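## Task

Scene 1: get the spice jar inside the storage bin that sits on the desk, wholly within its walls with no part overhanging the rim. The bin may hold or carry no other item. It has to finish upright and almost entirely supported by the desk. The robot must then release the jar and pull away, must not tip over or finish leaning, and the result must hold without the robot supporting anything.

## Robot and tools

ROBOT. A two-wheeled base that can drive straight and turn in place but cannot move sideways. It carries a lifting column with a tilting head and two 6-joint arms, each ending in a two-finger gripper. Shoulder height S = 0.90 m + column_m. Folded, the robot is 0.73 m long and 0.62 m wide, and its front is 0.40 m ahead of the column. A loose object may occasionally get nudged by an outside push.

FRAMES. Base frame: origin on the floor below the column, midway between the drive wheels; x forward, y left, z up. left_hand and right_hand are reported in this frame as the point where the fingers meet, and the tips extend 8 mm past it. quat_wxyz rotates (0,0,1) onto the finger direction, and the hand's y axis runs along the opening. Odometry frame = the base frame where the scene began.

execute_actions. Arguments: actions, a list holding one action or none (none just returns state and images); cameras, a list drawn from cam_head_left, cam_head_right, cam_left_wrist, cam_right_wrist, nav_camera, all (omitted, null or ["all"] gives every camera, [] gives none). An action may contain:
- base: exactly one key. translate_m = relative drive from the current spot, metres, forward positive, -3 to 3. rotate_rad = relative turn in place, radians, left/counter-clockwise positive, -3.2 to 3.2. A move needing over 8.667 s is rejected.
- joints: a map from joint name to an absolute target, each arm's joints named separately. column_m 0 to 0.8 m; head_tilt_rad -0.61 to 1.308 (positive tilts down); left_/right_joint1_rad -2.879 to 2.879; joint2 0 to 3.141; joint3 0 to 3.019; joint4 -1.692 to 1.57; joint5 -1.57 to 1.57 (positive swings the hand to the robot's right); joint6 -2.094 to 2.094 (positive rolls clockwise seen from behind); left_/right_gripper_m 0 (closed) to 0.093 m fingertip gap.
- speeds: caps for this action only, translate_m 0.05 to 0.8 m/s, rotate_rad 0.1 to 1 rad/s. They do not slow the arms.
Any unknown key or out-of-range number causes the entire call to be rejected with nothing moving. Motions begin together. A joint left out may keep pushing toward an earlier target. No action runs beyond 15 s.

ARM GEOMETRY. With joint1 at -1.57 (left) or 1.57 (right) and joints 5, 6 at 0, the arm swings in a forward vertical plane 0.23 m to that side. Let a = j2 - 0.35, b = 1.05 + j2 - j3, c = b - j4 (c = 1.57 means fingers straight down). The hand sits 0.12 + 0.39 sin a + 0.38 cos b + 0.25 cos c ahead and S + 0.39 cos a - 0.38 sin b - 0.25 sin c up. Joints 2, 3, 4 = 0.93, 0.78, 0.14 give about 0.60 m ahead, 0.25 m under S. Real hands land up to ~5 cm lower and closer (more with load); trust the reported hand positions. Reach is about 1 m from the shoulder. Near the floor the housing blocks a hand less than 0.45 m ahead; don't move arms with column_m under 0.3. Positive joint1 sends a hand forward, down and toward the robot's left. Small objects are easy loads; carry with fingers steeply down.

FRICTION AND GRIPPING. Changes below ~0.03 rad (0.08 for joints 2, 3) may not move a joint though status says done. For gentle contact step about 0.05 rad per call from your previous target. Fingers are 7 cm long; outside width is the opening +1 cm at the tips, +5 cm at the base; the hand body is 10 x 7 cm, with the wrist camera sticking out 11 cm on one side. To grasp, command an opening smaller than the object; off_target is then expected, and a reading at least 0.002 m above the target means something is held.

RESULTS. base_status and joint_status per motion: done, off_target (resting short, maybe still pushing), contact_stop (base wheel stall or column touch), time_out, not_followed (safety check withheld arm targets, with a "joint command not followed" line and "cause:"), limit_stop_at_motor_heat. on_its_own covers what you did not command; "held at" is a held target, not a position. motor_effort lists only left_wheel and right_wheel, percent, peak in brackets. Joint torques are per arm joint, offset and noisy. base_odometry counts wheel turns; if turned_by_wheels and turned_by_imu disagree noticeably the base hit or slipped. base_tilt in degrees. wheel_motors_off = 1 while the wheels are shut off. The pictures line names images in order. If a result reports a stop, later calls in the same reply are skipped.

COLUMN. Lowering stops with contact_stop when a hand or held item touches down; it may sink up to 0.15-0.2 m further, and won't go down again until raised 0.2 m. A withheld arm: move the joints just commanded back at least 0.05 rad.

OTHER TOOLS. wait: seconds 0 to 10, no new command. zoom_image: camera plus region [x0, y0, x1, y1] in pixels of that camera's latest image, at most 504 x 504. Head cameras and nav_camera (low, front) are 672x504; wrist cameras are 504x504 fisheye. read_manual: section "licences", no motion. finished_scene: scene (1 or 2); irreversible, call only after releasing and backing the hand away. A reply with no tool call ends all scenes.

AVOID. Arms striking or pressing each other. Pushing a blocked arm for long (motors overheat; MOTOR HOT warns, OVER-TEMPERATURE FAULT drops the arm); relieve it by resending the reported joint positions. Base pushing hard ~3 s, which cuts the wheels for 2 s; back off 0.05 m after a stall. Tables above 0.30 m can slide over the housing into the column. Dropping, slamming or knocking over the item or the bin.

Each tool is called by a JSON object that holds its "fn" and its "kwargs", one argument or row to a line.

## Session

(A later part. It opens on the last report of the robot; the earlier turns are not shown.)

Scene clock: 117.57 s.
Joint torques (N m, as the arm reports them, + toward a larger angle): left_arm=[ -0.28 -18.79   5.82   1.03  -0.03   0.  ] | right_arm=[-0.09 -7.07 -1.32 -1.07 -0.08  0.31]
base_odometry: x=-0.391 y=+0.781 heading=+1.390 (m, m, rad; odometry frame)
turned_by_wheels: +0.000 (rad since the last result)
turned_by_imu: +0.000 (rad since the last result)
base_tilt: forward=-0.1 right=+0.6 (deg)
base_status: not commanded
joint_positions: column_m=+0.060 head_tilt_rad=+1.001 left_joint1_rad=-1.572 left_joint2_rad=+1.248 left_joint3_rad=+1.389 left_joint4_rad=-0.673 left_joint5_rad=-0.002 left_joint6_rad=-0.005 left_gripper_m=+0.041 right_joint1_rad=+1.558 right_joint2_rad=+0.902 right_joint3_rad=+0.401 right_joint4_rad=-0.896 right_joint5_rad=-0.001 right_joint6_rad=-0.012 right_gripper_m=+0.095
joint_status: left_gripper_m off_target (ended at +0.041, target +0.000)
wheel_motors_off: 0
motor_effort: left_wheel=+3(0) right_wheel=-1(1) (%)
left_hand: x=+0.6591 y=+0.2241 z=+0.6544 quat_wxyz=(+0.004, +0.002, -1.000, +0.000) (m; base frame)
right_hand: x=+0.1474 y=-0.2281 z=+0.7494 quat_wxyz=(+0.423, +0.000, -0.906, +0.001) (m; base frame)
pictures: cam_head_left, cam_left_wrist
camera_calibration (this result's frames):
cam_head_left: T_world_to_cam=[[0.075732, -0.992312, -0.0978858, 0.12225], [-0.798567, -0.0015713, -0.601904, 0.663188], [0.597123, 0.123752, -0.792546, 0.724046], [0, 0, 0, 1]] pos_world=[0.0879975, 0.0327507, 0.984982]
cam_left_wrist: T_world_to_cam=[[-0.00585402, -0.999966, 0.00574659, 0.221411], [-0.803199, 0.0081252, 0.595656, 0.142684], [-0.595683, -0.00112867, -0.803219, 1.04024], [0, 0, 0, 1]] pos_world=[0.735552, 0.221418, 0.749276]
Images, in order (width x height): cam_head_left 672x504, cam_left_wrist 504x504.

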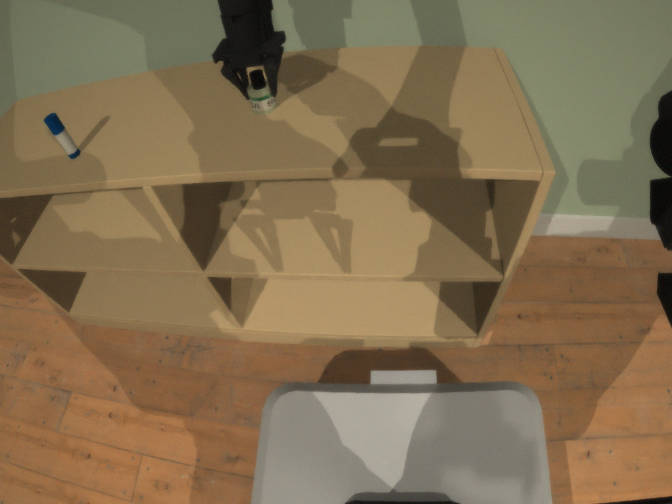

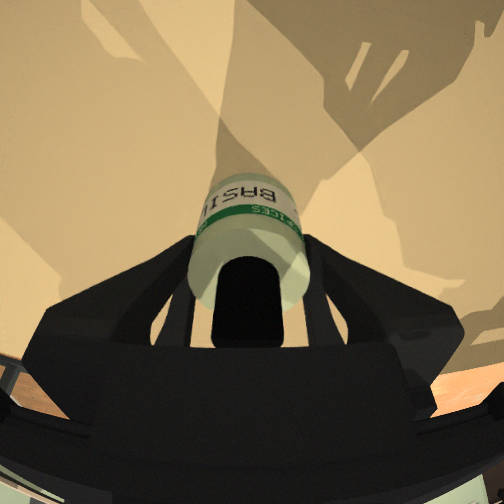

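{"fn": "execute_actions", "kwargs": {
  "actions": [
    {"joints":{"column_m":0.45,"head_tilt_rad":0.6}}
  ],
  "cameras": []
}}

{"fn": "execute_actions", "kwargs": {
  "actions": [
    {"base":{"translate_m":-0.3}}
  ],
  "cameras": []
}}

{"fn": "execute_actions", "kwargs": {
  "actions": [
    {"base":{"rotate_rad":2.18}}
  ],
  "cameras": ["cam_head_left"]
}}

{"fn": "execute_actions", "kwargs": {
  "actions": [
    {"base":{"translate_m":0.9}}
  ],
  "cameras": []
}}

{"fn": "execute_actions", "kwargs": {
  "actions": [
    {"base":{"rotate_rad":-0.5}}
  ],
  "cameras": ["cam_head_left","cam_head_right"]
}}

Scene clock: 134.90 s.
Joint torques (N m, as the arm reports them, + toward a larger angle): left_arm=[ -0.29 -18.4    5.76   1.03  -0.05   0.01] | right_arm=[-0.11 -7.04 -1.31 -1.07 -0.08  0.31]
base_odometry: x=-0.391 y=+0.781 heading=+1.390 (m, m, rad; odometry frame)
turned_by_wheels: +0.000 (rad since the last result)
turned_by_imu: +0.000 (rad since the last result)
base_tilt: forward=-0.2 right=+0.5 (deg)
base_status: not commanded
joint_positions: column_m=+0.450 head_tilt_rad=+0.617 left_joint1_rad=-1.572 left_joint2_rad=+1.248 left_joint3_rad=+1.389 left_joint4_rad=-0.673 left_joint5_rad=-0.002 left_joint6_rad=-0.005 left_gripper_m=+0.041 right_joint1_rad=+1.558 right_joint2_rad=+0.902 right_joint3_rad=+0.401 right_joint4_rad=-0.896 right_joint5_rad=-0.001 right_joint6_rad=-0.012 right_gripper_m=+0.095
joint_status: all done
wheel_motors_off: 0
motor_effort: left_wheel=+3(2) right_wheel=-1(2) (%)
left_hand: x=+0.6591 y=+0.2241 z=+1.0442 quat_wxyz=(+0.004, +0.002, -1.000, +0.000) (m; base frame)
right_hand: x=+0.1474 y=-0.2281 z=+1.1393 quat_wxyz=(+0.423, +0.000, -0.906, +0.001) (m; base frame)
pictures: none
No camera images: the call's "cameras" was empty. Leave "cameras" out to get every camera's image.

Scene clock: 137.17 s.
Joint torques (N m, as the arm reports them, + toward a larger angle): left_arm=[ -0.31 -18.6    5.98   1.    -0.03   0.03] | right_arm=[-0.16 -7.1  -1.04 -1.1  -0.08  0.31]
base_odometry: x=-0.445 y=+0.486 heading=+1.393 (m, m, rad; odometry frame)
turned_by_wheels: +0.002 (rad since the last result)
turned_by_imu: +0.003 (rad since the last result)
base_tilt: forward=-0.2 right=+0.6 (deg)
base_status: done
joint_positions: column_m=+0.450 head_tilt_rad=+0.617 left_joint1_rad=-1.572 left_joint2_rad=+1.248 left_joint3_rad=+1.389 left_joint4_rad=-0.673 left_joint5_rad=-0.002 left_joint6_rad=-0.005 left_gripper_m=+0.041 right_joint1_rad=+1.558 right_joint2_rad=+0.902 right_joint3_rad=+0.398 right_joint4_rad=-0.896 right_joint5_rad=-0.001 right_joint6_rad=-0.012 right_gripper_m=+0.095
joint_status: not commanded
wheel_motors_off: 0
motor_effort: left_wheel=+3(52) right_wheel=-2(34) (%)
left_hand: x=+0.6591 y=+0.2241 z=+1.0442 quat_wxyz=(+0.004, +0.002, -1.000, +0.000) (m; base frame)
right_hand: x=+0.1453 y=-0.2281 z=+1.1400 quat_wxyz=(+0.424, +0.000, -0.906, +0.001) (m; base frame)
pictures: none
No camera images: the call's "cameras" was empty. Leave "cameras" out to get every camera's image.

Scene clock: 140.93 s.
Joint torques (N m, as the arm reports them, + toward a larger angle): left_arm=[ -0.2  -18.6    5.82   0.88  -0.02   0.  ] | right_arm=[-0.1  -6.96 -1.03 -1.08 -0.08  0.31]
base_odometry: x=-0.445 y=+0.486 heading=-2.712 (m, m, rad; odometry frame)
turned_by_wheels: +2.179 (rad since the last result)
turned_by_imu: +2.151 (rad since the last result)
base_tilt: forward=-0.1 right=+0.6 (deg)
base_status: done
joint_positions: column_m=+0.450 head_tilt_rad=+0.617 left_joint1_rad=-1.572 left_joint2_rad=+1.248 left_joint3_rad=+1.389 left_joint4_rad=-0.673 left_joint5_rad=-0.001 left_joint6_rad=-0.005 left_gripper_m=+0.041 right_joint1_rad=+1.558 right_joint2_rad=+0.902 right_joint3_rad=+0.398 right_joint4_rad=-0.896 right_joint5_rad=-0.001 right_joint6_rad=-0.012 right_gripper_m=+0.095
joint_status: not commanded
wheel_motors_off: 0
motor_effort: left_wheel=-7(38) right_wheel=+7(65) (%)
left_hand: x=+0.6591 y=+0.2242 z=+1.0442 quat_wxyz=(+0.004, +0.002, -1.000, +0.000) (m; base frame)
right_hand: x=+0.1453 y=-0.2281 z=+1.1400 quat_wxyz=(+0.424, +0.000, -0.906, +0.001) (m; base frame)
pictures: cam_head_left
camera_calibration (this result's frames):
cam_head_left: T_world_to_cam=[[0.106874, -0.992312, -0.0624088, 0.107913], [-0.515105, -0.0015713, -0.857126, 1.25015], [0.850438, 0.123752, -0.511313, 0.616533], [0, 0, 0, 1]] pos_world=[0.108101, 0.0327507, 1.39351]
Images, in order (width x height): cam_head_left 672x504.

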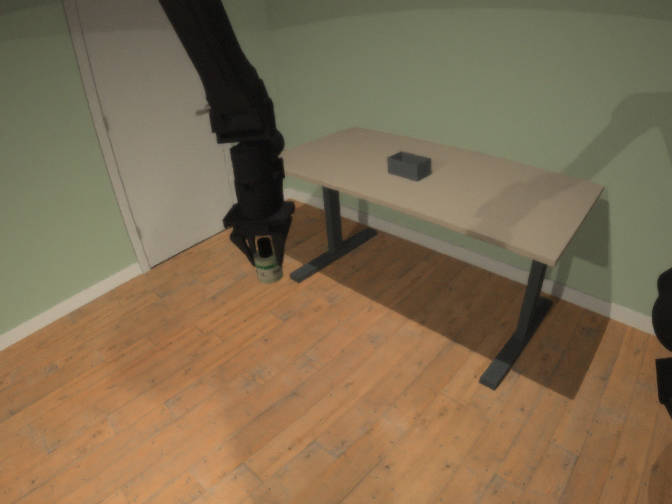

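Scene clock: 144.27 s.
Joint torques (N m, as the arm reports them, + toward a larger angle): left_arm=[ -0.02 -18.61   5.85   0.87  -0.01   0.02] | right_arm=[-0.08 -7.11 -1.29 -1.01 -0.08  0.31]
base_odometry: x=-1.264 y=+0.111 heading=-2.712 (m, m, rad; odometry frame)
turned_by_wheels: +0.000 (rad since the last result)
turned_by_imu: -0.002 (rad since the last result)
base_tilt: forward=-0.1 right=+0.6 (deg)
base_status: done
joint_positions: column_m=+0.450 head_tilt_rad=+0.617 left_joint1_rad=-1.572 left_joint2_rad=+1.248 left_joint3_rad=+1.389 left_joint4_rad=-0.673 left_joint5_rad=-0.001 left_joint6_rad=-0.005 left_gripper_m=+0.041 right_joint1_rad=+1.558 right_joint2_rad=+0.902 right_joint3_rad=+0.401 right_joint4_rad=-0.896 right_joint5_rad=-0.001 right_joint6_rad=-0.012 right_gripper_m=+0.095
joint_status: not commanded
wheel_motors_off: 0
motor_effort: left_wheel=+1(57) right_wheel=-1(64) (%)
left_hand: x=+0.6592 y=+0.2242 z=+1.0442 quat_wxyz=(+0.004, +0.002, -1.000, +0.000) (m; base frame)
right_hand: x=+0.1474 y=-0.2281 z=+1.1393 quat_wxyz=(+0.423, +0.000, -0.906, +0.001) (m; base frame)
pictures: none
No camera images: the call's "cameras" was empty. Leave "cameras" out to get every camera's image.

Scene clock: 146.27 s.
Joint torques (N m, as the arm reports them, + toward a larger angle): left_arm=[  0.2  -18.44   5.76   0.92  -0.01   0.01] | right_arm=[-0.13 -7.1  -1.33 -1.08 -0.08  0.31]
base_odometry: x=-1.264 y=+0.111 heading=+3.073 (m, m, rad; odometry frame)
turned_by_wheels: -0.499 (rad since the last result)
turned_by_imu: -0.492 (rad since the last result)
base_tilt: forward=-0.1 right=+0.5 (deg)
base_status: done
joint_positions: column_m=+0.450 head_tilt_rad=+0.617 left_joint1_rad=-1.572 left_joint2_rad=+1.248 left_joint3_rad=+1.389 left_joint4_rad=-0.673 left_joint5_rad=-0.001 left_joint6_rad=-0.005 left_gripper_m=+0.041 right_joint1_rad=+1.558 right_joint2_rad=+0.902 right_joint3_rad=+0.401 right_joint4_rad=-0.896 right_joint5_rad=-0.001 right_joint6_rad=-0.012 right_gripper_m=+0.095
joint_status: not commanded
wheel_motors_off: 0
motor_effort: left_wheel=+7(41) right_wheel=-8(62) (%)
left_hand: x=+0.6592 y=+0.2240 z=+1.0442 quat_wxyz=(+0.004, +0.002, -1.000, +0.000) (m; base frame)
right_hand: x=+0.1474 y=-0.2281 z=+1.1393 quat_wxyz=(+0.423, +0.000, -0.906, +0.001) (m; base frame)
pictures: cam_head_left, cam_head_right
camera_calibration (this result's frames):
cam_head_left: T_world_to_cam=[[0.106889, -0.992312, -0.0623836, 0.107876], [-0.514902, -0.0015713, -0.857247, 1.25031], [0.850559, 0.123752, -0.511112, 0.616238], [0, 0, 0, 1]] pos_world=[0.108111, 0.0327507, 1.39352]
cam_head_right: T_world_to_cam=[[0.100765, -0.99299, -0.0617843, 0.0356243], [-0.527377, -0.000651839, -0.849631, 1.24537], [0.843635, 0.118197, -0.523746, 0.632185], [0, 0, 0, 1]] pos_world=[0.119856, -0.0385358, 1.39141]
Images, in order (width x height): cam_head_left 672x504, cam_head_right 672x504.

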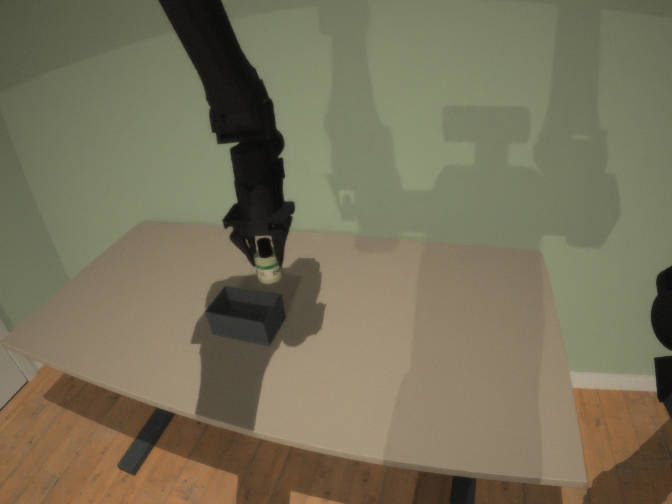

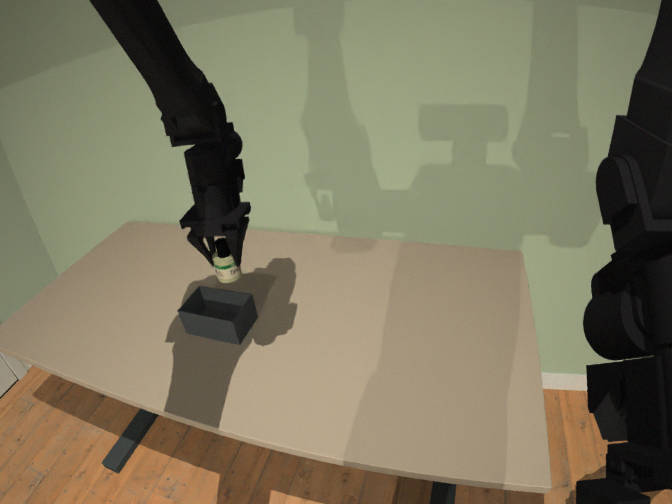

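{"fn": "execute_actions", "kwargs": {
  "actions": [
    {"base":{"rotate_rad":0.168},"joints":{"head_tilt_rad":0.9}}
  ],
  "cameras": []
}}

{"fn": "execute_actions", "kwargs": {
  "actions": [
    {"base":{"translate_m":0.23},"joints":{"column_m":0.35}}
  ],
  "cameras": ["cam_head_left","cam_left_wrist"]
}}

Scene clock: 155.63 s.
Joint torques (N m, as the arm reports them, + toward a larger angle): left_arm=[ -0.45 -18.62   5.57   0.98  -0.02   0.01] | right_arm=[-0.08 -7.03 -1.29 -1.07 -0.08  0.31]
base_odometry: x=-1.263 y=+0.111 heading=-3.044 (m, m, rad; odometry frame)
turned_by_wheels: +0.166 (rad since the last result)
turned_by_imu: +0.165 (rad since the last result)
base_tilt: forward=-0.2 right=+0.6 (deg)
base_status: done
joint_positions: column_m=+0.450 head_tilt_rad=+0.901 left_joint1_rad=-1.571 left_joint2_rad=+1.248 left_joint3_rad=+1.389 left_joint4_rad=-0.673 left_joint5_rad=-0.001 left_joint6_rad=-0.005 left_gripper_m=+0.041 right_joint1_rad=+1.558 right_joint2_rad=+0.902 right_joint3_rad=+0.401 right_joint4_rad=-0.896 right_joint5_rad=-0.001 right_joint6_rad=-0.012 right_gripper_m=+0.095
joint_status: all done
wheel_motors_off: 0
motor_effort: left_wheel=-6(28) right_wheel=+5(34) (%)
left_hand: x=+0.6592 y=+0.2245 z=+1.0442 quat_wxyz=(+0.004, +0.003, -1.000, +0.000) (m; base frame)
right_hand: x=+0.1474 y=-0.2281 z=+1.1393 quat_wxyz=(+0.423, +0.000, -0.906, +0.001) (m; base frame)
pictures: none
No camera images: the call's "cameras" was empty. Leave "cameras" out to get every camera's image.

Scene clock: 157.63 s.
Joint torques (N m, as the arm reports them, + toward a larger angle): left_arm=[  0.05 -18.69   5.49   0.9   -0.1    0.02] | right_arm=[-0.13 -6.71 -1.14 -1.02 -0.15  0.31]
base_odometry: x=-1.426 y=+0.095 heading=-3.082 (m, m, rad; odometry frame)
turned_by_wheels: -0.037 (rad since the last result)
turned_by_imu: -0.060 (rad since the last result)
base_tilt: forward=-0.1 right=+0.5 (deg)
base_status: translate_m contact_stop (by the wheels' count: +0.164 of +0.230)
joint_positions: column_m=+0.350 head_tilt_rad=+0.906 left_joint1_rad=-1.575 left_joint2_rad=+1.249 left_joint3_rad=+1.395 left_joint4_rad=-0.670 left_joint5_rad=+0.001 left_joint6_rad=-0.005 left_gripper_m=+0.041 right_joint1_rad=+1.557 right_joint2_rad=+0.898 right_joint3_rad=+0.399 right_joint4_rad=-0.896 right_joint5_rad=+0.001 right_joint6_rad=-0.012 right_gripper_m=+0.095
joint_status: all done
wheel_motors_off: 0
motor_effort: left_wheel=-1(100) right_wheel=-1(100) (%)
left_hand: x=+0.6631 y=+0.2222 z=+0.9450 quat_wxyz=(+0.000, +0.001, -1.000, +0.002) (m; base frame)
right_hand: x=+0.1469 y=-0.2285 z=+1.0400 quat_wxyz=(+0.422, +0.000, -0.907, +0.002) (m; base frame)
pictures: cam_head_left, cam_left_wrist
camera_calibration (this result's frames):
cam_head_left: T_world_to_cam=[[0.084639, -0.992312, -0.0902951, 0.140047], [-0.738146, -0.0015713, -0.674639, 0.931876], [0.669311, 0.123752, -0.732604, 0.870164], [0, 0, 0, 1]] pos_world=[0.0935962, 0.0327507, 1.27881]
cam_left_wrist: T_world_to_cam=[[-0.00761033, -0.999918, 0.0103022, 0.214728], [-0.808375, 0.0122163, 0.588541, -0.0179758], [-0.588619, -0.00384904, -0.808402, 1.27691], [0, 0, 0, 1]] pos_world=[0.738719, 0.219845, 1.04063]
Images, in order (width x height): cam_head_left 672x504, cam_left_wrist 504x504.

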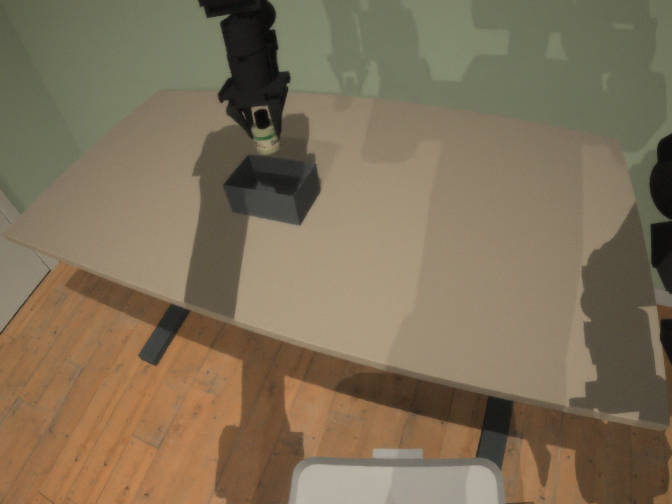

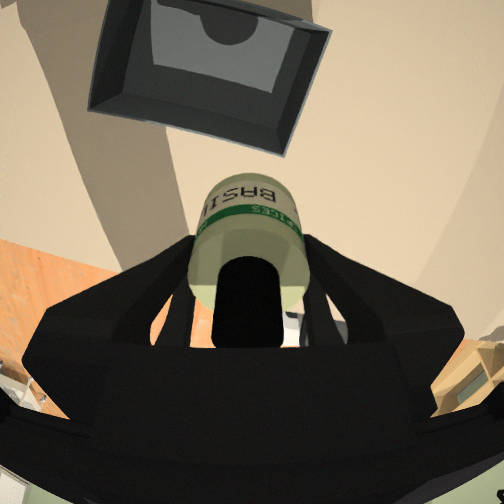

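{"fn": "execute_actions", "kwargs": {
  "actions": [
    {"joints":{"left_joint1_rad":-1.525,"left_joint2_rad":1.40,"left_joint3_rad":1.67,"left_joint4_rad":-0.80}}
  ],
  "cameras": ["cam_head_left","cam_left_wrist"]
}}

Scene clock: 169.80 s.
Joint torques (N m, as the arm reports them, + toward a larger angle): left_arm=[  0.13 -21.86   7.74   0.14  -0.11   0.  ] | right_arm=[-0.09 -6.9  -1.09 -1.05 -0.15  0.31]
base_odometry: x=-1.426 y=+0.095 heading=-3.082 (m, m, rad; odometry frame)
turned_by_wheels: +0.000 (rad since the last result)
turned_by_imu: +0.000 (rad since the last result)
base_tilt: forward=-0.2 right=+0.5 (deg)
base_status: not commanded
joint_positions: column_m=+0.350 head_tilt_rad=+0.906 left_joint1_rad=-1.524 left_joint2_rad=+1.412 left_joint3_rad=+1.639 left_joint4_rad=-0.789 left_joint5_rad=+0.001 left_joint6_rad=-0.005 left_gripper_m=+0.041 right_joint1_rad=+1.557 right_joint2_rad=+0.898 right_joint3_rad=+0.399 right_joint4_rad=-0.896 right_joint5_rad=+0.001 right_joint6_rad=-0.012 right_gripper_m=+0.095
joint_status: all done
wheel_motors_off: 0
motor_effort: left_wheel=-1(0) right_wheel=-1(1) (%)
left_hand: x=+0.7112 y=+0.2529 z=+0.9137 quat_wxyz=(+0.019, +0.015, -1.000, -0.020) (m; base frame)
right_hand: x=+0.1469 y=-0.2285 z=+1.0400 quat_wxyz=(+0.422, +0.000, -0.907, +0.002) (m; base frame)
pictures: cam_head_left, cam_left_wrist
camera_calibration (this result's frames):
cam_head_left: T_world_to_cam=[[0.084639, -0.992312, -0.0902951, 0.140047], [-0.738146, -0.0015713, -0.67464, 0.931876], [0.669311, 0.123752, -0.732604, 0.870164], [0, 0, 0, 1]] pos_world=[0.0935962, 0.0327507, 1.27881]
cam_left_wrist: T_world_to_cam=[[0.0180226, -0.999279, -0.0334158, 0.267669], [-0.784581, -0.0348512, 0.619047, 0.00609963], [-0.619765, 0.0150605, -0.784643, 1.27574], [0, 0, 0, 1]] pos_world=[0.790622, 0.248475, 1.00617]
Images, in order (width x height): cam_head_left 672x504, cam_left_wrist 504x504.

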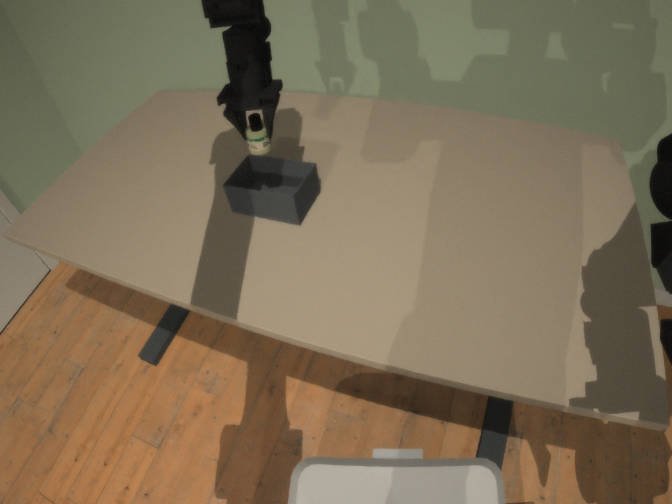

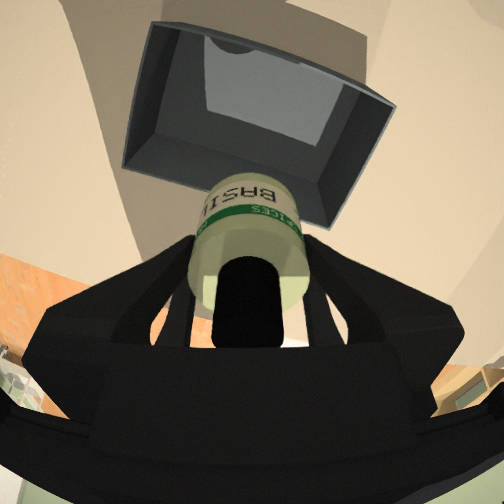

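{"fn": "execute_actions", "kwargs": {
  "actions": [
    {"joints":{"column_m":0.29}}
  ],
  "cameras": ["cam_head_left","cam_left_wrist"]
}}

Scene clock: 174.37 s.
Joint torques (N m, as the arm reports them, + toward a larger angle): left_arm=[  0.29 -21.89   7.6    0.14  -0.13  -0.02] | right_arm=[-0.13 -6.75 -1.09 -1.05 -0.15  0.31]
base_odometry: x=-1.426 y=+0.095 heading=-3.082 (m, m, rad; odometry frame)
turned_by_wheels: +0.000 (rad since the last result)
turned_by_imu: +0.000 (rad since the last result)
base_tilt: forward=-0.1 right=+0.6 (deg)
base_status: not commanded
joint_positions: column_m=+0.290 head_tilt_rad=+0.906 left_joint1_rad=-1.524 left_joint2_rad=+1.412 left_joint3_rad=+1.639 left_joint4_rad=-0.789 left_joint5_rad=+0.001 left_joint6_rad=-0.005 left_gripper_m=+0.041 right_joint1_rad=+1.557 right_joint2_rad=+0.898 right_joint3_rad=+0.399 right_joint4_rad=-0.896 right_joint5_rad=+0.001 right_joint6_rad=-0.012 right_gripper_m=+0.095
joint_status: all done
wheel_motors_off: 0
motor_effort: left_wheel=-1(0) right_wheel=-1(1) (%)
left_hand: x=+0.7114 y=+0.2529 z=+0.8540 quat_wxyz=(+0.019, +0.015, -1.000, -0.020) (m; base frame)
right_hand: x=+0.1469 y=-0.2285 z=+0.9800 quat_wxyz=(+0.422, +0.000, -0.907, +0.002) (m; base frame)
pictures: cam_head_left, cam_left_wrist
camera_calibration (this result's frames):
cam_head_left: T_world_to_cam=[[0.084639, -0.992312, -0.0902951, 0.134633], [-0.738146, -0.0015713, -0.67464, 0.891419], [0.669311, 0.123752, -0.732604, 0.826231], [0, 0, 0, 1]] pos_world=[0.0935962, 0.0327507, 1.21884]
cam_left_wrist: T_world_to_cam=[[0.0180199, -0.999279, -0.0334178, 0.265668], [-0.784817, -0.0348447, 0.618747, 0.0436073], [-0.619466, 0.0150771, -0.784879, 1.22893], [0, 0, 0, 1]] pos_world=[0.790716, 0.248467, 0.946457]
Images, in order (width x height): cam_head_left 672x504, cam_left_wrist 504x504.

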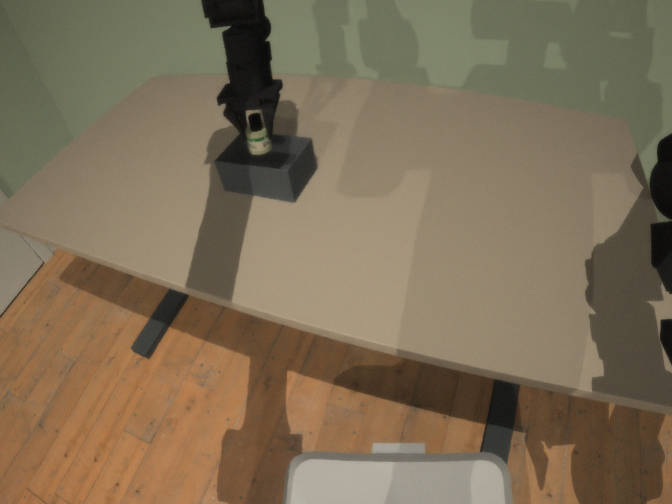

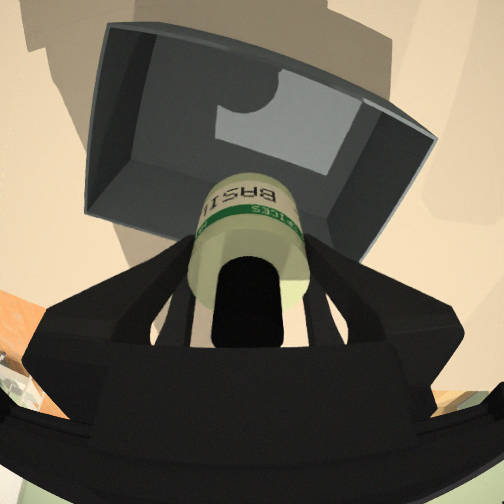

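{"fn": "execute_actions", "kwargs": {
  "actions": [
    {"joints":{"left_joint2_rad":1.45,"left_joint3_rad":1.78,"left_joint4_rad":-0.87}}
  ],
  "cameras": ["cam_head_left","cam_left_wrist"]
}}

Scene clock: 182.97 s.
Joint torques (N m, as the arm reports them, + toward a larger angle): left_arm=[ -0.27 -21.07   8.18   0.25  -0.13  -0.02] | right_arm=[-0.08 -6.65 -1.02 -1.05 -0.15  0.31]
base_odometry: x=-1.426 y=+0.095 heading=-3.082 (m, m, rad; odometry frame)
turned_by_wheels: +0.000 (rad since the last result)
turned_by_imu: +0.000 (rad since the last result)
base_tilt: forward=-0.1 right=+0.5 (deg)
base_status: not commanded
joint_positions: column_m=+0.290 head_tilt_rad=+0.906 left_joint1_rad=-1.524 left_joint2_rad=+1.445 left_joint3_rad=+1.749 left_joint4_rad=-0.860 left_joint5_rad=+0.001 left_joint6_rad=-0.005 left_gripper_m=+0.041 right_joint1_rad=+1.557 right_joint2_rad=+0.898 right_joint3_rad=+0.399 right_joint4_rad=-0.896 right_joint5_rad=+0.001 right_joint6_rad=-0.012 right_gripper_m=+0.095
joint_status: all done
wheel_motors_off: 0
motor_effort: left_wheel=-2(2) right_wheel=+0(1) (%)
left_hand: x=+0.7392 y=+0.2532 z=+0.8632 quat_wxyz=(+0.017, +0.014, -1.000, -0.020) (m; base frame)
right_hand: x=+0.1469 y=-0.2285 z=+0.9800 quat_wxyz=(+0.422, +0.000, -0.907, +0.002) (m; base frame)
pictures: cam_head_left, cam_left_wrist
camera_calibration (this result's frames):
cam_head_left: T_world_to_cam=[[0.084639, -0.992312, -0.0902951, 0.134633], [-0.738146, -0.0015713, -0.67464, 0.891419], [0.669311, 0.123752, -0.732604, 0.826231], [0, 0, 0, 1]] pos_world=[0.0935962, 0.0327507, 1.21884]
cam_left_wrist: T_world_to_cam=[[0.0179824, -0.999279, -0.0334464, 0.265804], [-0.788114, -0.0347517, 0.614547, 0.0658415], [-0.615266, 0.0153085, -0.788171, 1.25312], [0, 0, 0, 1]] pos_world=[0.818115, 0.248717, 0.956102]
Images, in order (width x height): cam_head_left 672x504, cam_left_wrist 504x504.

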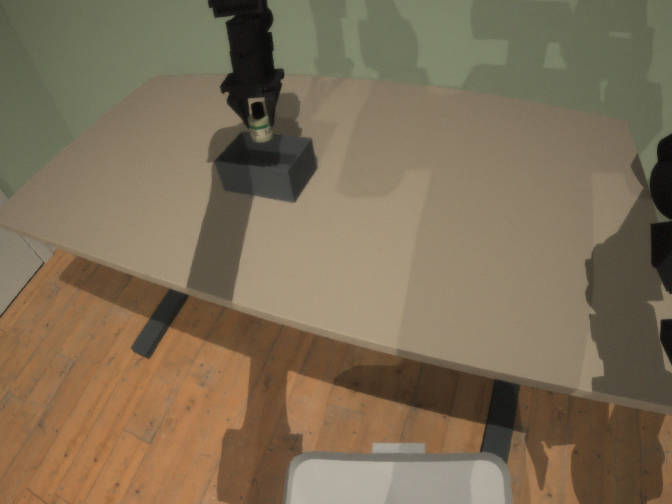

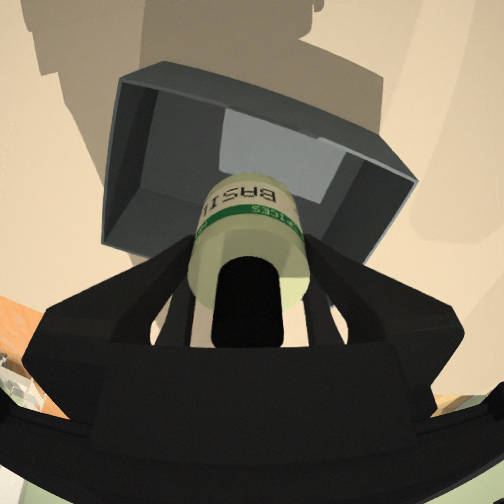

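{"fn": "execute_actions", "kwargs": {
  "actions": [
    {"joints":{"column_m":0.235}}
  ],
  "cameras": ["cam_head_left","cam_left_wrist"]
}}

Scene clock: 187.10 s.
Joint torques (N m, as the arm reports them, + toward a larger angle): left_arm=[  0.15 -21.2    8.22   0.32  -0.14  -0.02] | right_arm=[-0.1  -6.81 -1.07 -1.06 -0.15  0.31]
base_odometry: x=-1.426 y=+0.095 heading=-3.082 (m, m, rad; odometry frame)
turned_by_wheels: +0.000 (rad since the last result)
turned_by_imu: +0.000 (rad since the last result)
base_tilt: forward=-0.2 right=+0.5 (deg)
base_status: not commanded
joint_positions: column_m=+0.235 head_tilt_rad=+0.906 left_joint1_rad=-1.524 left_joint2_rad=+1.445 left_joint3_rad=+1.749 left_joint4_rad=-0.860 left_joint5_rad=+0.001 left_joint6_rad=-0.005 left_gripper_m=+0.041 right_joint1_rad=+1.557 right_joint2_rad=+0.898 right_joint3_rad=+0.399 right_joint4_rad=-0.896 right_joint5_rad=+0.001 right_joint6_rad=-0.012 right_gripper_m=+0.095
joint_status: all done
wheel_motors_off: 0
motor_effort: left_wheel=-1(2) right_wheel=-1(1) (%)
left_hand: x=+0.7392 y=+0.2532 z=+0.8082 quat_wxyz=(+0.017, +0.014, -1.000, -0.020) (m; base frame)
right_hand: x=+0.1469 y=-0.2285 z=+0.9250 quat_wxyz=(+0.422, +0.000, -0.907, +0.002) (m; base frame)
pictures: cam_head_left, cam_left_wrist
camera_calibration (this result's frames):
cam_head_left: T_world_to_cam=[[0.084639, -0.992312, -0.0902951, 0.129666], [-0.738146, -0.0015713, -0.67464, 0.854312], [0.669311, 0.123752, -0.732604, 0.785936], [0, 0, 0, 1]] pos_world=[0.0935962, 0.0327507, 1.16384]
cam_left_wrist: T_world_to_cam=[[0.0179824, -0.999279, -0.0334464, 0.263964], [-0.788114, -0.0347517, 0.614547, 0.0996434], [-0.615266, 0.0153085, -0.788171, 1.20977], [0, 0, 0, 1]] pos_world=[0.818115, 0.248717, 0.901099]
Images, in order (width x height): cam_head_left 672x504, cam_left_wrist 504x504.

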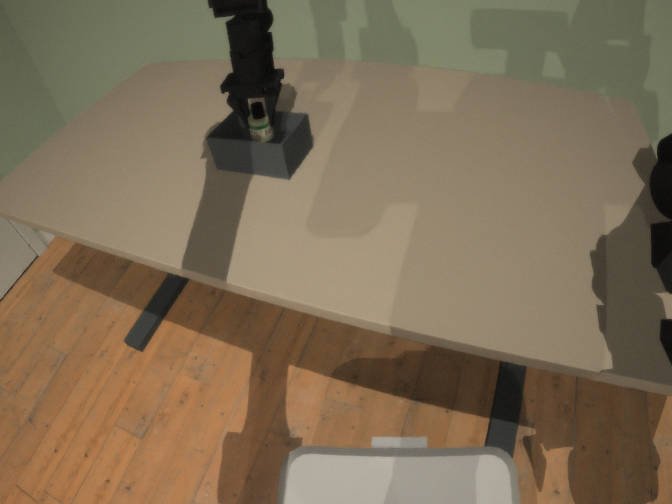

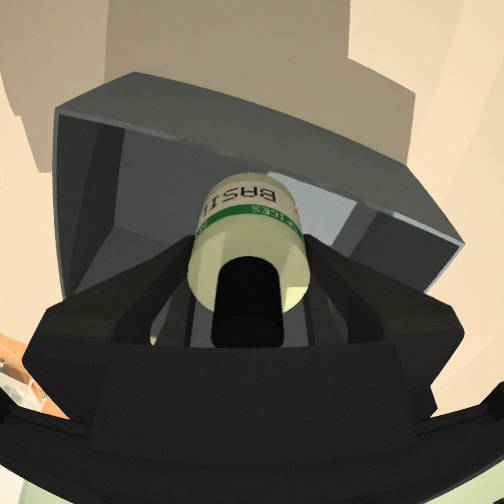

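Inside. A bit lower, then release.

{"fn": "execute_actions", "kwargs": {
  "actions": [
    {"joints":{"column_m":0.205}}
  ],
  "cameras": []
}}

{"fn": "execute_actions", "kwargs": {
  "actions": [
    {"joints":{"left_gripper_m":0.06}}
  ],
  "cameras": ["cam_left_wrist"]
}}

{"fn": "execute_actions", "kwargs": {
  "actions": [
    {"joints":{"column_m":0.4}}
  ],
  "cameras": ["cam_left_wrist"]
}}

{"fn": "execute_actions", "kwargs": {
  "actions": [
    {"base":{"translate_m":-0.5}}
  ],
  "cameras": ["cam_head_left"]
}}

Scene clock: 193.70 s.
Joint torques (N m, as the arm reports them, + toward a larger angle): left_arm=[  0.27 -21.17   8.19   0.3   -0.13   0.01] | right_arm=[-0.1  -6.73 -1.09 -1.05 -0.15  0.31]
base_odometry: x=-1.426 y=+0.095 heading=-3.082 (m, m, rad; odometry frame)
turned_by_wheels: +0.000 (rad since the last result)
turned_by_imu: +0.000 (rad since the last result)
base_tilt: forward=-0.2 right=+0.5 (deg)
base_status: not commanded
joint_positions: column_m=+0.205 head_tilt_rad=+0.906 left_joint1_rad=-1.524 left_joint2_rad=+1.445 left_joint3_rad=+1.749 left_joint4_rad=-0.860 left_joint5_rad=+0.001 left_joint6_rad=-0.005 left_gripper_m=+0.041 right_joint1_rad=+1.557 right_joint2_rad=+0.898 right_joint3_rad=+0.399 right_joint4_rad=-0.896 right_joint5_rad=+0.001 right_joint6_rad=-0.012 right_gripper_m=+0.095
joint_status: all done
wheel_motors_off: 0
motor_effort: left_wheel=+0(2) right_wheel=-1(0) (%)
left_hand: x=+0.7392 y=+0.2532 z=+0.7782 quat_wxyz=(+0.017, +0.014, -1.000, -0.020) (m; base frame)
right_hand: x=+0.1469 y=-0.2285 z=+0.8950 quat_wxyz=(+0.422, +0.000, -0.907, +0.002) (m; base frame)
pictures: none
No camera images: the call's "cameras" was empty. Leave "cameras" out to get every camera's image.

Scene clock: 194.33 s.
Joint torques (N m, as the arm reports them, + toward a larger angle): left_arm=[  0.67 -20.92   8.05   0.27  -0.12   0.  ] | right_arm=[-0.13 -6.71 -1.12 -1.06 -0.15  0.31]
base_odometry: x=-1.426 y=+0.095 heading=-3.082 (m, m, rad; odometry frame)
turned_by_wheels: +0.000 (rad since the last result)
turned_by_imu: +0.000 (rad since the last result)
base_tilt: forward=-0.2 right=+0.5 (deg)
base_status: not commanded
joint_positions: column_m=+0.205 head_tilt_rad=+0.906 left_joint1_rad=-1.524 left_joint2_rad=+1.445 left_joint3_rad=+1.749 left_joint4_rad=-0.860 left_joint5_rad=+0.001 left_joint6_rad=-0.005 left_gripper_m=+0.060 right_joint1_rad=+1.557 right_joint2_rad=+0.898 right_joint3_rad=+0.399 right_joint4_rad=-0.896 right_joint5_rad=+0.001 right_joint6_rad=-0.012 right_gripper_m=+0.095
joint_status: all done
wheel_motors_off: 0
motor_effort: left_wheel=+0(1) right_wheel=-1(1) (%)
left_hand: x=+0.7392 y=+0.2532 z=+0.7782 quat_wxyz=(+0.017, +0.014, -1.000, -0.020) (m; base frame)
right_hand: x=+0.1469 y=-0.2285 z=+0.8950 quat_wxyz=(+0.422, +0.000, -0.907, +0.002) (m; base frame)
pictures: cam_left_wrist
camera_calibration (this result's frames):
cam_left_wrist: T_world_to_cam=[[0.0179824, -0.999279, -0.0334464, 0.26296], [-0.788114, -0.0347517, 0.614547, 0.118094], [-0.615266, 0.0153085, -0.788171, 1.18611], [0, 0, 0, 1]] pos_world=[0.818115, 0.248717, 0.871076]
Images, in order (width x height): cam_left_wrist 504x504.

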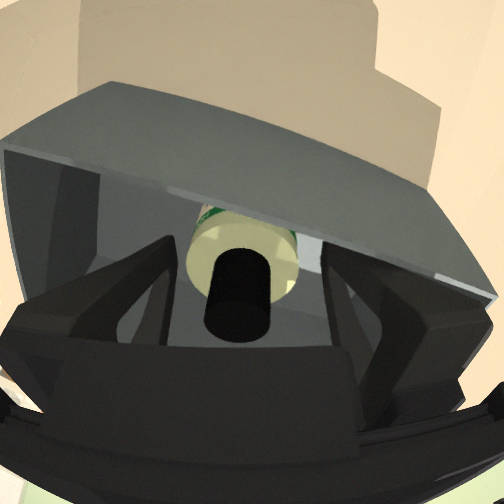

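Scene clock: 197.47 s.
Joint torques (N m, as the arm reports them, + toward a larger angle): left_arm=[  0.23 -21.17   8.19   0.31  -0.12  -0.02] | right_arm=[-0.12 -6.7  -1.12 -1.05 -0.15  0.31]
base_odometry: x=-1.426 y=+0.095 heading=-3.082 (m, m, rad; odometry frame)
turned_by_wheels: +0.000 (rad since the last result)
turned_by_imu: +0.000 (rad since the last result)
base_tilt: forward=-0.2 right=+0.5 (deg)
base_status: not commanded
joint_positions: column_m=+0.400 head_tilt_rad=+0.906 left_joint1_rad=-1.524 left_joint2_rad=+1.445 left_joint3_rad=+1.749 left_joint4_rad=-0.860 left_joint5_rad=+0.001 left_joint6_rad=-0.005 left_gripper_m=+0.060 right_joint1_rad=+1.557 right_joint2_rad=+0.898 right_joint3_rad=+0.399 right_joint4_rad=-0.896 right_joint5_rad=+0.001 right_joint6_rad=-0.012 right_gripper_m=+0.095
joint_status: all done
wheel_motors_off: 0
motor_effort: left_wheel=-2(0) right_wheel=+0(1) (%)
left_hand: x=+0.7392 y=+0.2532 z=+0.9731 quat_wxyz=(+0.017, +0.014, -1.000, -0.020) (m; base frame)
right_hand: x=+0.1469 y=-0.2285 z=+1.0899 quat_wxyz=(+0.422, +0.000, -0.907, +0.002) (m; base frame)
pictures: cam_left_wrist
camera_calibration (this result's frames):
cam_left_wrist: T_world_to_cam=[[0.0179824, -0.999279, -0.0334464, 0.269478], [-0.788114, -0.0347517, 0.614547, -0.00166296], [-0.615266, 0.0153085, -0.788171, 1.3397], [0, 0, 0, 1]] pos_world=[0.818115, 0.248717, 1.06595]
Images, in order (width x height): cam_left_wrist 504x504.

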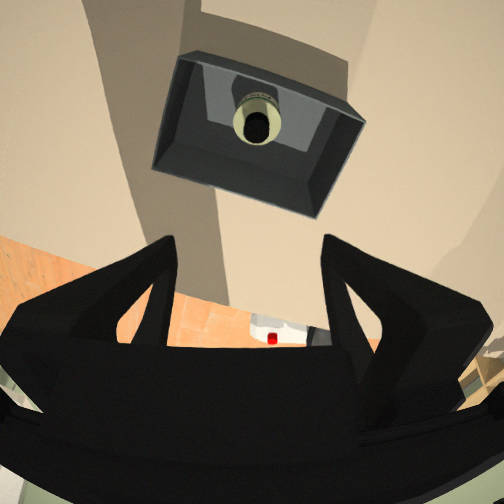

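Scene clock: 200.10 s.
Joint torques (N m, as the arm reports them, + toward a larger angle): left_arm=[  0.66 -20.73   7.95   0.39  -0.12   0.01] | right_arm=[-0.08 -6.64 -0.9  -1.1  -0.15  0.31]
base_odometry: x=-0.927 y=+0.125 heading=-3.082 (m, m, rad; odometry frame)
turned_by_wheels: +0.000 (rad since the last result)
turned_by_imu: +0.001 (rad since the last result)
base_tilt: forward=-0.2 right=+0.5 (deg)
base_status: done
joint_positions: column_m=+0.400 head_tilt_rad=+0.906 left_joint1_rad=-1.524 left_joint2_rad=+1.445 left_joint3_rad=+1.750 left_joint4_rad=-0.863 left_joint5_rad=+0.001 left_joint6_rad=-0.005 left_gripper_m=+0.060 right_joint1_rad=+1.557 right_joint2_rad=+0.898 right_joint3_rad=+0.396 right_joint4_rad=-0.896 right_joint5_rad=+0.001 right_joint6_rad=-0.012 right_gripper_m=+0.095
joint_status: not commanded
wheel_motors_off: 0
motor_effort: left_wheel=+0(65) right_wheel=+0(39) (%)
left_hand: x=+0.7392 y=+0.2532 z=+0.9734 quat_wxyz=(+0.017, +0.014, -1.000, -0.020) (m; base frame)
right_hand: x=+0.1455 y=-0.2285 z=+1.0903 quat_wxyz=(+0.423, +0.000, -0.906, +0.002) (m; base frame)
pictures: cam_head_left
camera_calibration (this result's frames):
cam_head_left: T_world_to_cam=[[0.084639, -0.992312, -0.0902951, 0.144551], [-0.738146, -0.0015713, -0.67464, 0.965524], [0.669311, 0.123752, -0.732604, 0.906703], [0, 0, 0, 1]] pos_world=[0.0935962, 0.0327507, 1.32869]
Images, in order (width x height): cam_head_left 672x504.

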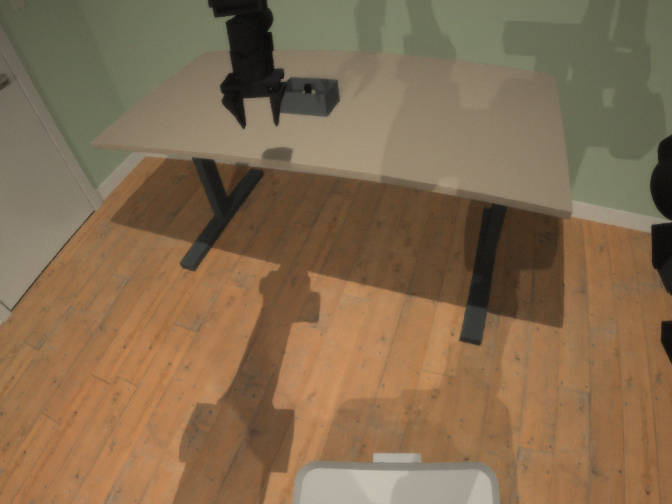

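{"fn": "finished_scene", "kwargs": {
  "scene": 1
}}

The scene is finished: the task was done.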